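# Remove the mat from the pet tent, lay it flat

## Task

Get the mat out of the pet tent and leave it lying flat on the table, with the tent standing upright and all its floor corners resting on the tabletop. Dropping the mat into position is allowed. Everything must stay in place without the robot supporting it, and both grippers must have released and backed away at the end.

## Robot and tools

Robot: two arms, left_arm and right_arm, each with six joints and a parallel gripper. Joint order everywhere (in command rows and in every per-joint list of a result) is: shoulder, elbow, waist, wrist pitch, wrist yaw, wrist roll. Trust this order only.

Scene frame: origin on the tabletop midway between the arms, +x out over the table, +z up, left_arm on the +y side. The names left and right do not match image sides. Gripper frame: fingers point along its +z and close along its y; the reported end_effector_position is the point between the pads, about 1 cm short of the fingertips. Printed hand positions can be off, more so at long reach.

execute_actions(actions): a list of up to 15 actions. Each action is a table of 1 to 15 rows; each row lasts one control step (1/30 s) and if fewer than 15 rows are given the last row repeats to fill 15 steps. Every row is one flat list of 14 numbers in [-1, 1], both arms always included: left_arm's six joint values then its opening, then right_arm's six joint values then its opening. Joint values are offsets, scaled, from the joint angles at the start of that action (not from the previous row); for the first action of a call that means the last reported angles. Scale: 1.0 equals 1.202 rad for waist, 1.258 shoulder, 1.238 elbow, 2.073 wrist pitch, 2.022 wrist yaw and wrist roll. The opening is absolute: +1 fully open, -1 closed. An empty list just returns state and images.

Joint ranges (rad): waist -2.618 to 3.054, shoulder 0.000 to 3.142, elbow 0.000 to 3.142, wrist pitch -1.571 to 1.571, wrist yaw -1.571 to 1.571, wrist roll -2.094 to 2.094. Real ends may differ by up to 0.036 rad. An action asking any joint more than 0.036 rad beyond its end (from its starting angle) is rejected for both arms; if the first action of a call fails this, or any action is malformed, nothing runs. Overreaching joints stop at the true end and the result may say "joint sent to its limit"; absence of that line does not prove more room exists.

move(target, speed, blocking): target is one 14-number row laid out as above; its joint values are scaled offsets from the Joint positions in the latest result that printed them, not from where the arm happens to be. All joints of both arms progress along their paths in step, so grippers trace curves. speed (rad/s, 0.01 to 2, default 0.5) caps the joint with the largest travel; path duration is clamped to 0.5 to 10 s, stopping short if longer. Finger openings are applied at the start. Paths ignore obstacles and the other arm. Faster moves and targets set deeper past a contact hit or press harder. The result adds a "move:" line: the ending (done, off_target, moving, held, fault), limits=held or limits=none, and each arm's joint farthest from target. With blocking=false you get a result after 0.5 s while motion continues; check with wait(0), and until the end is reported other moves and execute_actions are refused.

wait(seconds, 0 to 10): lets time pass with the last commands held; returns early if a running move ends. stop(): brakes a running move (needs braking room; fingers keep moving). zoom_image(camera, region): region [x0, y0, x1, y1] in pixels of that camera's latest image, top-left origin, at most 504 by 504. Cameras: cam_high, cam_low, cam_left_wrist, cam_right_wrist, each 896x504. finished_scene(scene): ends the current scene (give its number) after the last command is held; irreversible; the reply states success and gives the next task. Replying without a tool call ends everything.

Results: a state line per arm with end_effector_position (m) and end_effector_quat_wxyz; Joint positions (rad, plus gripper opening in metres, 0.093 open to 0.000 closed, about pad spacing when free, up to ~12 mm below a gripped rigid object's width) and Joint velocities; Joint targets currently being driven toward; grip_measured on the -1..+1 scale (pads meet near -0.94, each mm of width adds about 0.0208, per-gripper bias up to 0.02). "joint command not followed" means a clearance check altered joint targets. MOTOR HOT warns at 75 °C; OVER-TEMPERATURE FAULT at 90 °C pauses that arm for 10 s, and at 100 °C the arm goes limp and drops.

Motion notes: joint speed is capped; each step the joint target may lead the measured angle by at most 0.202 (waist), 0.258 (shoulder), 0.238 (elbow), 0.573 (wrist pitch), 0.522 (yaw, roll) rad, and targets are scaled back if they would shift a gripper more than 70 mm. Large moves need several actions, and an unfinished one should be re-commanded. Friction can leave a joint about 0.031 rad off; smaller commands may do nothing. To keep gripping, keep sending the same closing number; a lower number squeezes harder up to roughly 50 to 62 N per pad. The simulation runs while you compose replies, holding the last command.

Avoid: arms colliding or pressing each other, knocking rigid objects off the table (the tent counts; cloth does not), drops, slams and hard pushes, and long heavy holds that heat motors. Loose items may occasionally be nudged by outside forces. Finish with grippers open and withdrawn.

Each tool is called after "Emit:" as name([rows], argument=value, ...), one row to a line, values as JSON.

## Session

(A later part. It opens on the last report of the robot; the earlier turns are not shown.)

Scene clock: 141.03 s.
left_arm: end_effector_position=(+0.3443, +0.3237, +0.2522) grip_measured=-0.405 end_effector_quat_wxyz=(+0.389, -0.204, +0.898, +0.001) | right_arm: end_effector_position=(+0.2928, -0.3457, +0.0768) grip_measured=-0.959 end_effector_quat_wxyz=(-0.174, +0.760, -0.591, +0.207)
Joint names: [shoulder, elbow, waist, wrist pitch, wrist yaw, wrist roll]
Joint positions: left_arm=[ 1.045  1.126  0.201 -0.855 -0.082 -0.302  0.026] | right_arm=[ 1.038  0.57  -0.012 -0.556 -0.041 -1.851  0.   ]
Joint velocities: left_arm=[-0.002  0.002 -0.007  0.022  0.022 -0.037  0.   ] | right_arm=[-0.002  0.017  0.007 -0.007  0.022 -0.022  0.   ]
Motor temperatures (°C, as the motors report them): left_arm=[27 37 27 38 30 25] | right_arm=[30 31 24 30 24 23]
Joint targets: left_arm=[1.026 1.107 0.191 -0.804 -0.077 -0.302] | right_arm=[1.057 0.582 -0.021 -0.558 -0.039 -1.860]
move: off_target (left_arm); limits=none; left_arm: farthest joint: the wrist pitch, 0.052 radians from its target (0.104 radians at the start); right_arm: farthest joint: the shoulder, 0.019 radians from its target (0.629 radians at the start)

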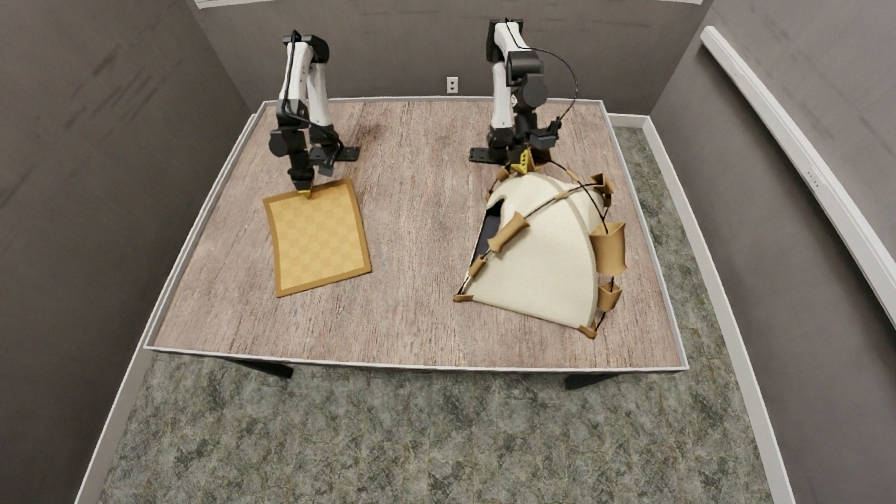

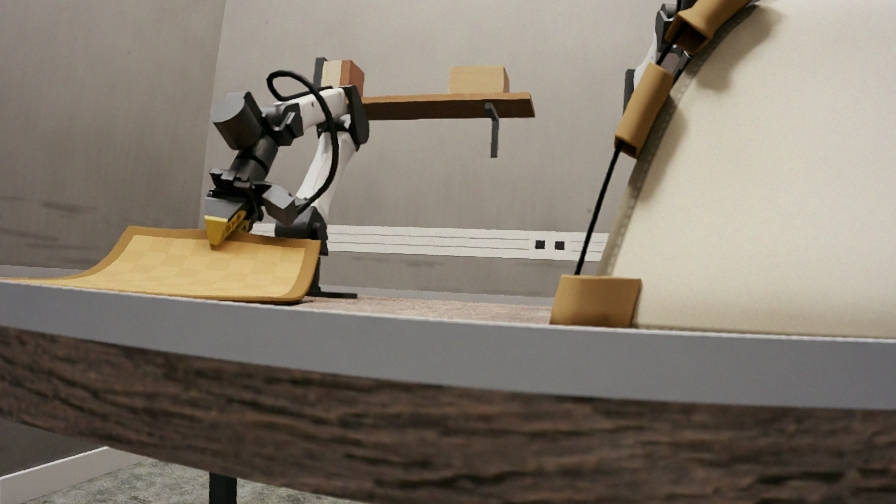

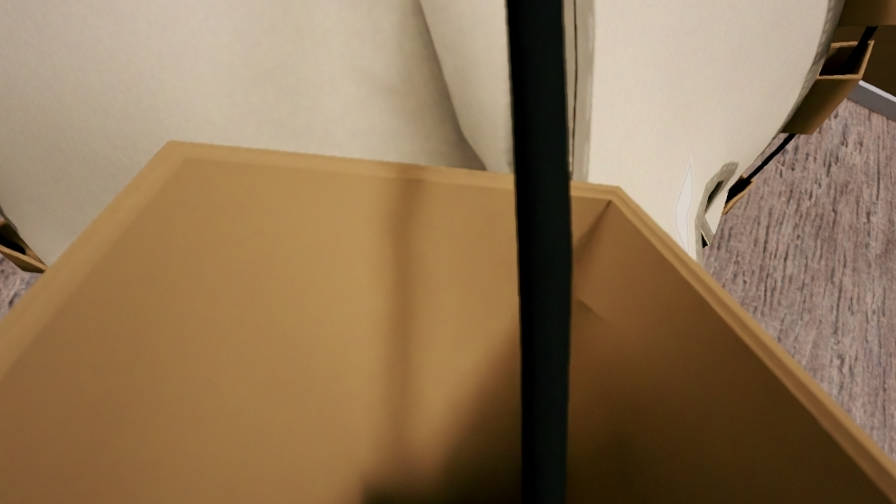

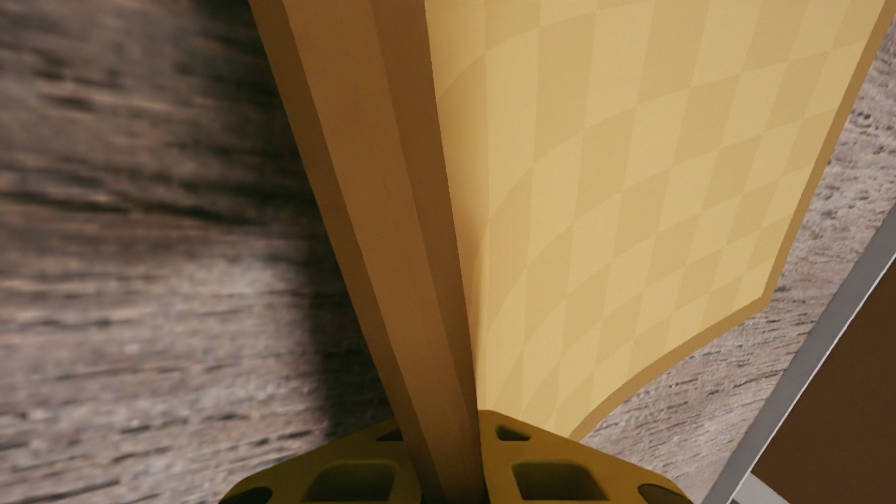

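Emit:
move(target=[0,0,0,0,0,0,1,0,-0.03,0,0,0,0,-0.3])

Emit:
move(target=[-0.3,0,0,-0.2,0,0,1,-0.4,0,0,-0.27,0,0,-0.3], speed=0.4)

Emit:
move(target=[-0.3,0,0,-0.1,0,0,1,-0.25,0.1,0,-0.1,0,0,-0.3])

Scene clock: 143.73 s.
left_arm: end_effector_position=(+0.3439, +0.3237, +0.2518) grip_measured=+0.981 end_effector_quat_wxyz=(+0.388, -0.204, +0.899, +0.001) | right_arm: end_effector_position=(+0.2901, -0.3456, +0.0727) grip_measured=-0.303 end_effector_quat_wxyz=(-0.171, +0.761, -0.591, +0.204)
Joint names: [shoulder, elbow, waist, wrist pitch, wrist yaw, wrist roll]
Joint positions: left_arm=[ 1.045  1.126  0.201 -0.857 -0.082 -0.302  0.092] | right_arm=[ 1.038  0.558 -0.012 -0.553 -0.041 -1.852  0.031]
Joint velocities: left_arm=[-0.002  0.007  0.022  0.037  0.051  0.007  0.001] | right_arm=[-0.002 -0.032  0.007 -0.007  0.037 -0.007  0.001]
Motor temperatures (°C, as the motors report them): left_arm=[27 37 27 38 30 25] | right_arm=[30 31 24 30 24 23]
Joint targets: left_arm=[1.045 1.126 0.201 -0.855 -0.082 -0.302] | right_arm=[1.038 0.532 -0.012 -0.556 -0.041 -1.851]
move: off_target (right_arm); limits=none; left_arm: farthest joint: the wrist pitch, 0.002 radians from its target (0.000 radians at the start); right_arm: farthest joint: the elbow, 0.025 radians from its target (0.037 radians at the start)

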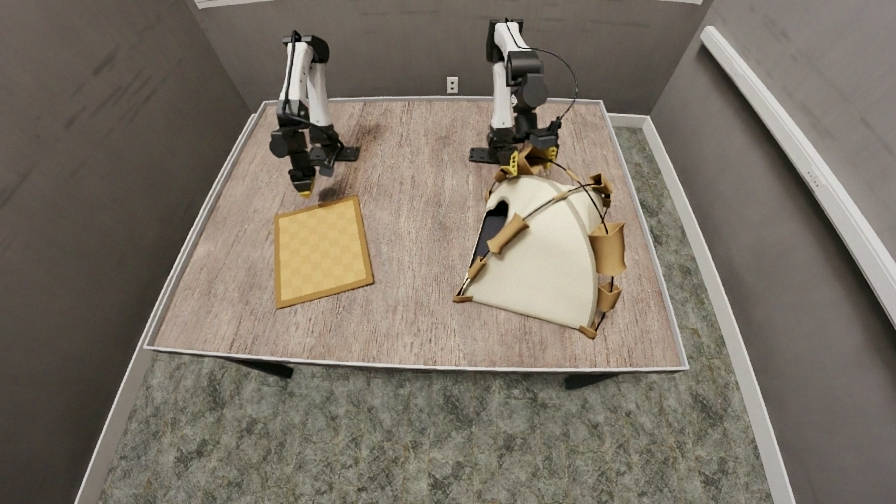

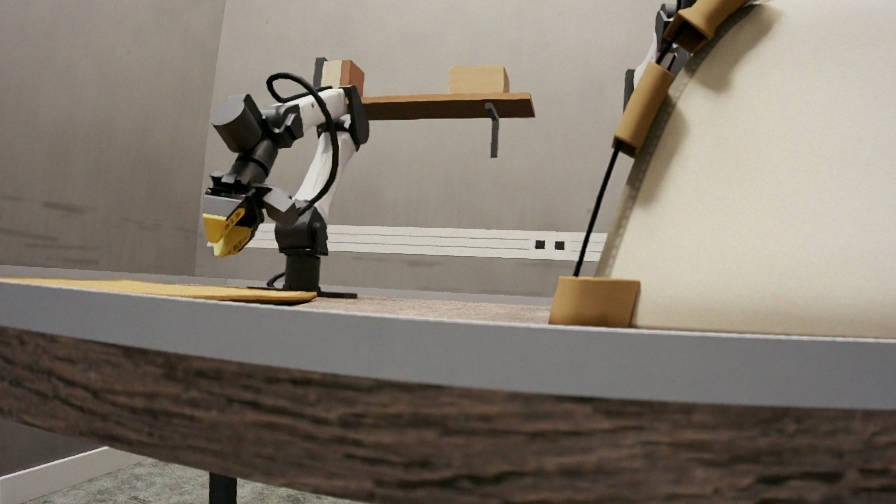

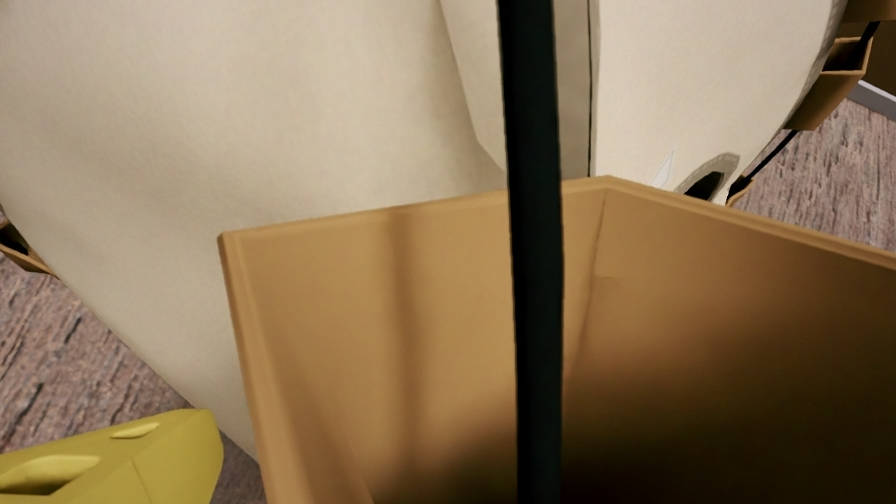

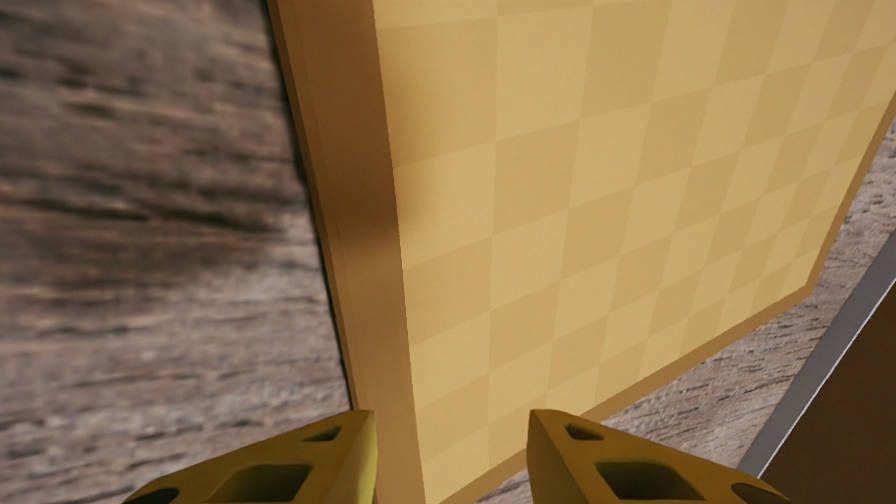

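Scene clock: 145.83 s.
left_arm: end_effector_position=(+0.2228, +0.3103, +0.2650) grip_measured=+0.981 end_effector_quat_wxyz=(+0.376, -0.205, +0.904, +0.002) | right_arm: end_effector_position=(+0.1878, -0.3413, +0.0989) grip_measured=-0.303 end_effector_quat_wxyz=(-0.156, +0.766, -0.596, +0.183)
Joint names: [shoulder, elbow, waist, wrist pitch, wrist yaw, wrist roll]
Joint positions: left_arm=[ 0.679  1.126  0.201 -1.25  -0.082 -0.302  0.092] | right_arm=[ 0.552  0.558 -0.012 -1.093 -0.041 -1.852  0.031]
Joint velocities: left_arm=[ 0.002 -0.007  0.002  0.022 -0.022  0.022 -0.   ] | right_arm=[-0.007  0.017 -0.007  0.007  0.007  0.051  0.   ]
Motor temperatures (°C, as the motors report them): left_arm=[27 37 27 38 29 25] | right_arm=[30 31 24 30 24 23]
Joint targets: left_arm=[0.668 1.126 0.201 -1.272 -0.082 -0.302] | right_arm=[0.535 0.558 -0.012 -1.113 -0.041 -1.852]
move: off_target (left_arm); limits=none; left_arm: farthest joint: the wrist pitch, 0.021 radians from its target (0.414 radians at the start); right_arm: farthest joint: the wrist pitch, 0.019 radians from its target (0.559 radians at the start)

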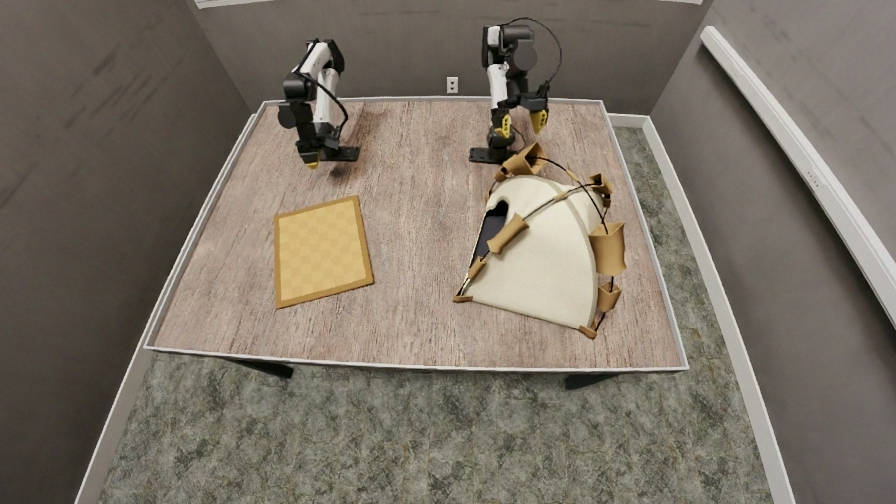

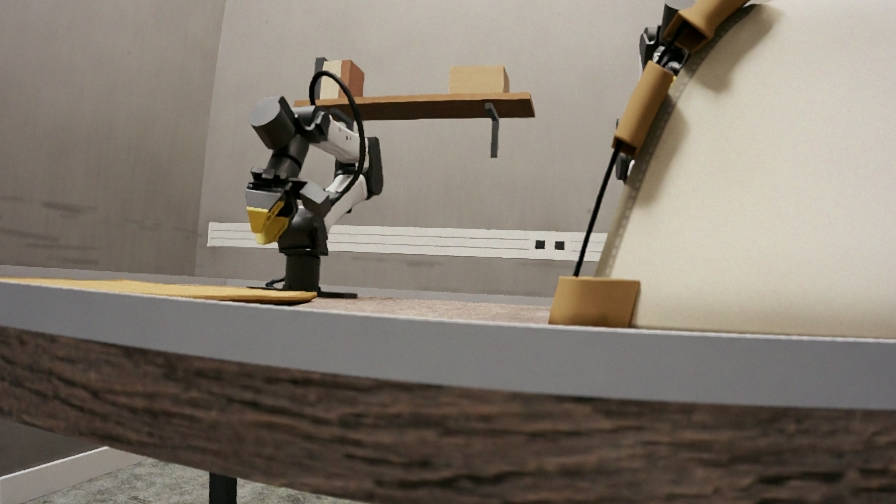

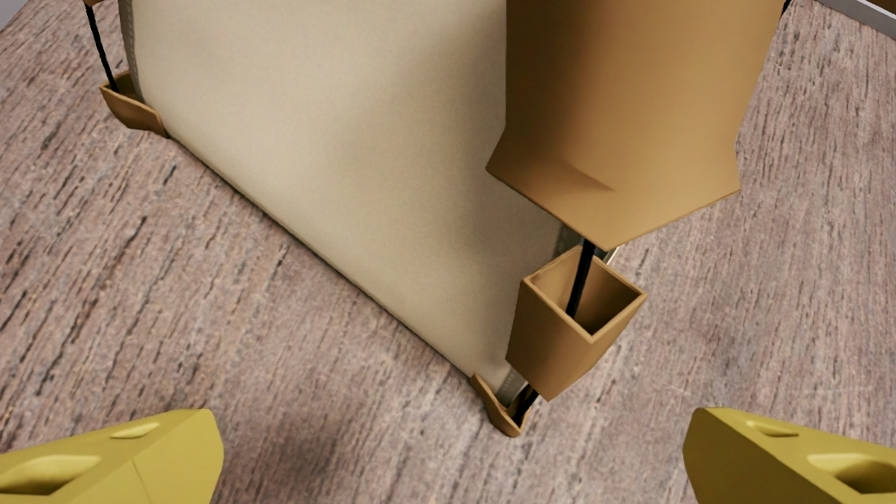

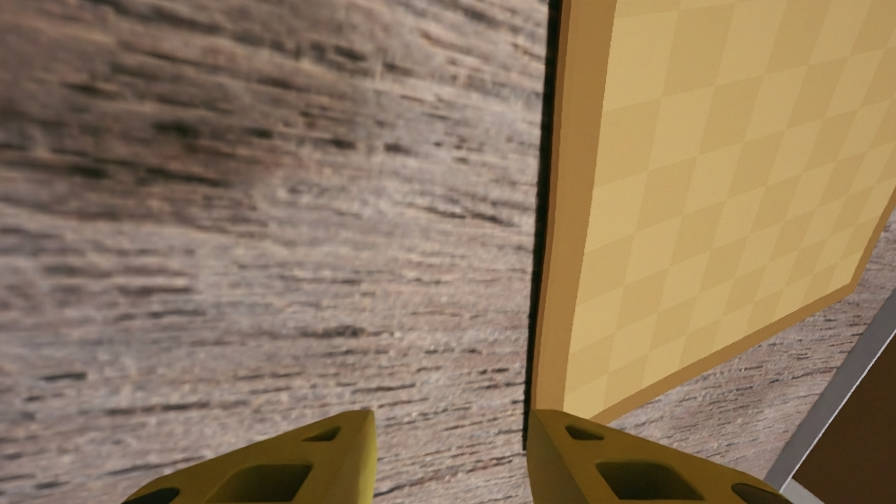

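Scene clock: 147.27 s.
left_arm: end_effector_position=(+0.1360, +0.3007, +0.2730) grip_measured=+0.981 end_effector_quat_wxyz=(+0.458, -0.200, +0.866, -0.007) | right_arm: end_effector_position=(+0.1574, -0.3400, +0.1500) grip_measured=-0.302 end_effector_quat_wxyz=(-0.219, +0.742, -0.574, +0.271)
Joint names: [shoulder, elbow, waist, wrist pitch, wrist yaw, wrist roll]
Joint positions: left_arm=[ 0.312  1.126  0.201 -1.435 -0.082 -0.302  0.092] | right_arm=[ 0.254  0.67  -0.012 -1.278 -0.041 -1.852  0.031]
Joint velocities: left_arm=[-0.007 -0.007 -0.012  0.007 -0.007 -0.095 -0.   ] | right_arm=[ 0.017  0.007 -0.017 -0.037 -0.007  0.051 -0.002]
Motor temperatures (°C, as the motors report them): left_arm=[27 37 27 38 29 25] | right_arm=[30 32 24 30 24 23]
Joint targets: left_arm=[0.302 1.126 0.201 -1.458 -0.082 -0.302] | right_arm=[0.237 0.682 -0.012 -1.300 -0.041 -1.852]
move: off_target (left_arm, right_arm); limits=none; left_arm: farthest joint: the wrist pitch, 0.022 radians from its target (0.207 radians at the start); right_arm: farthest joint: the wrist pitch, 0.022 radians from its target (0.207 radians at the start)

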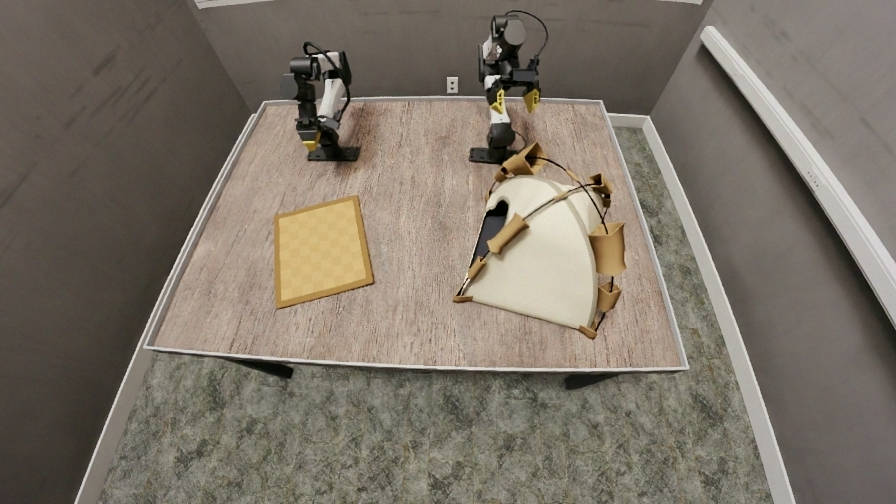

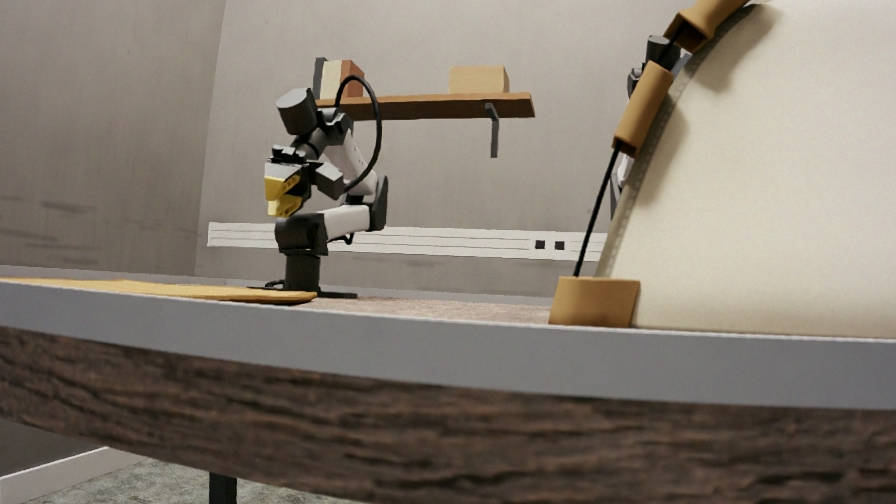

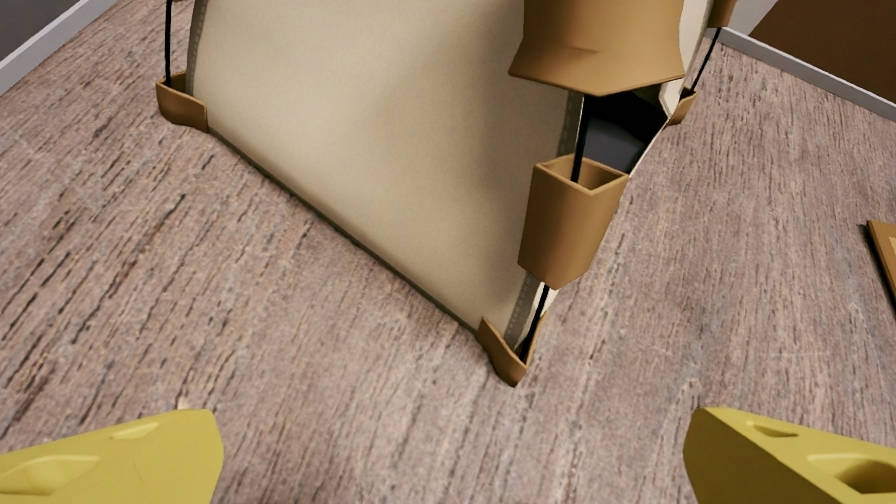

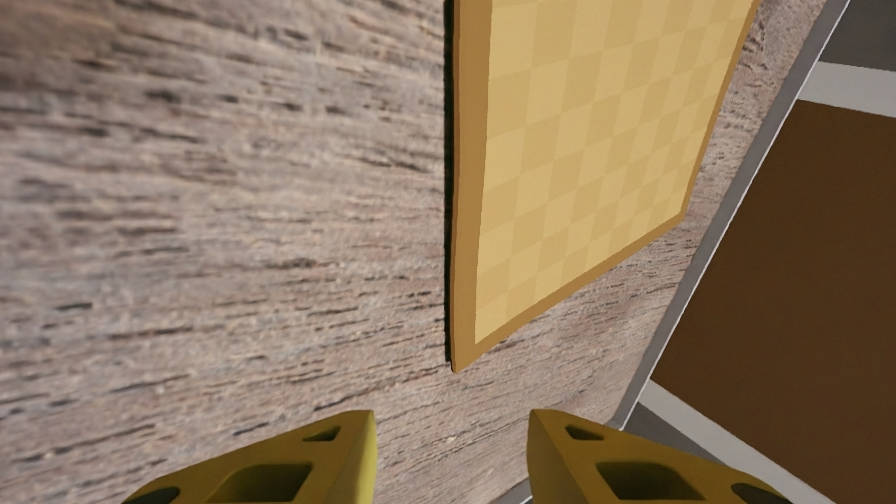

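Emit:
finished_scene(scene=2)

The scene is finished: the task was done.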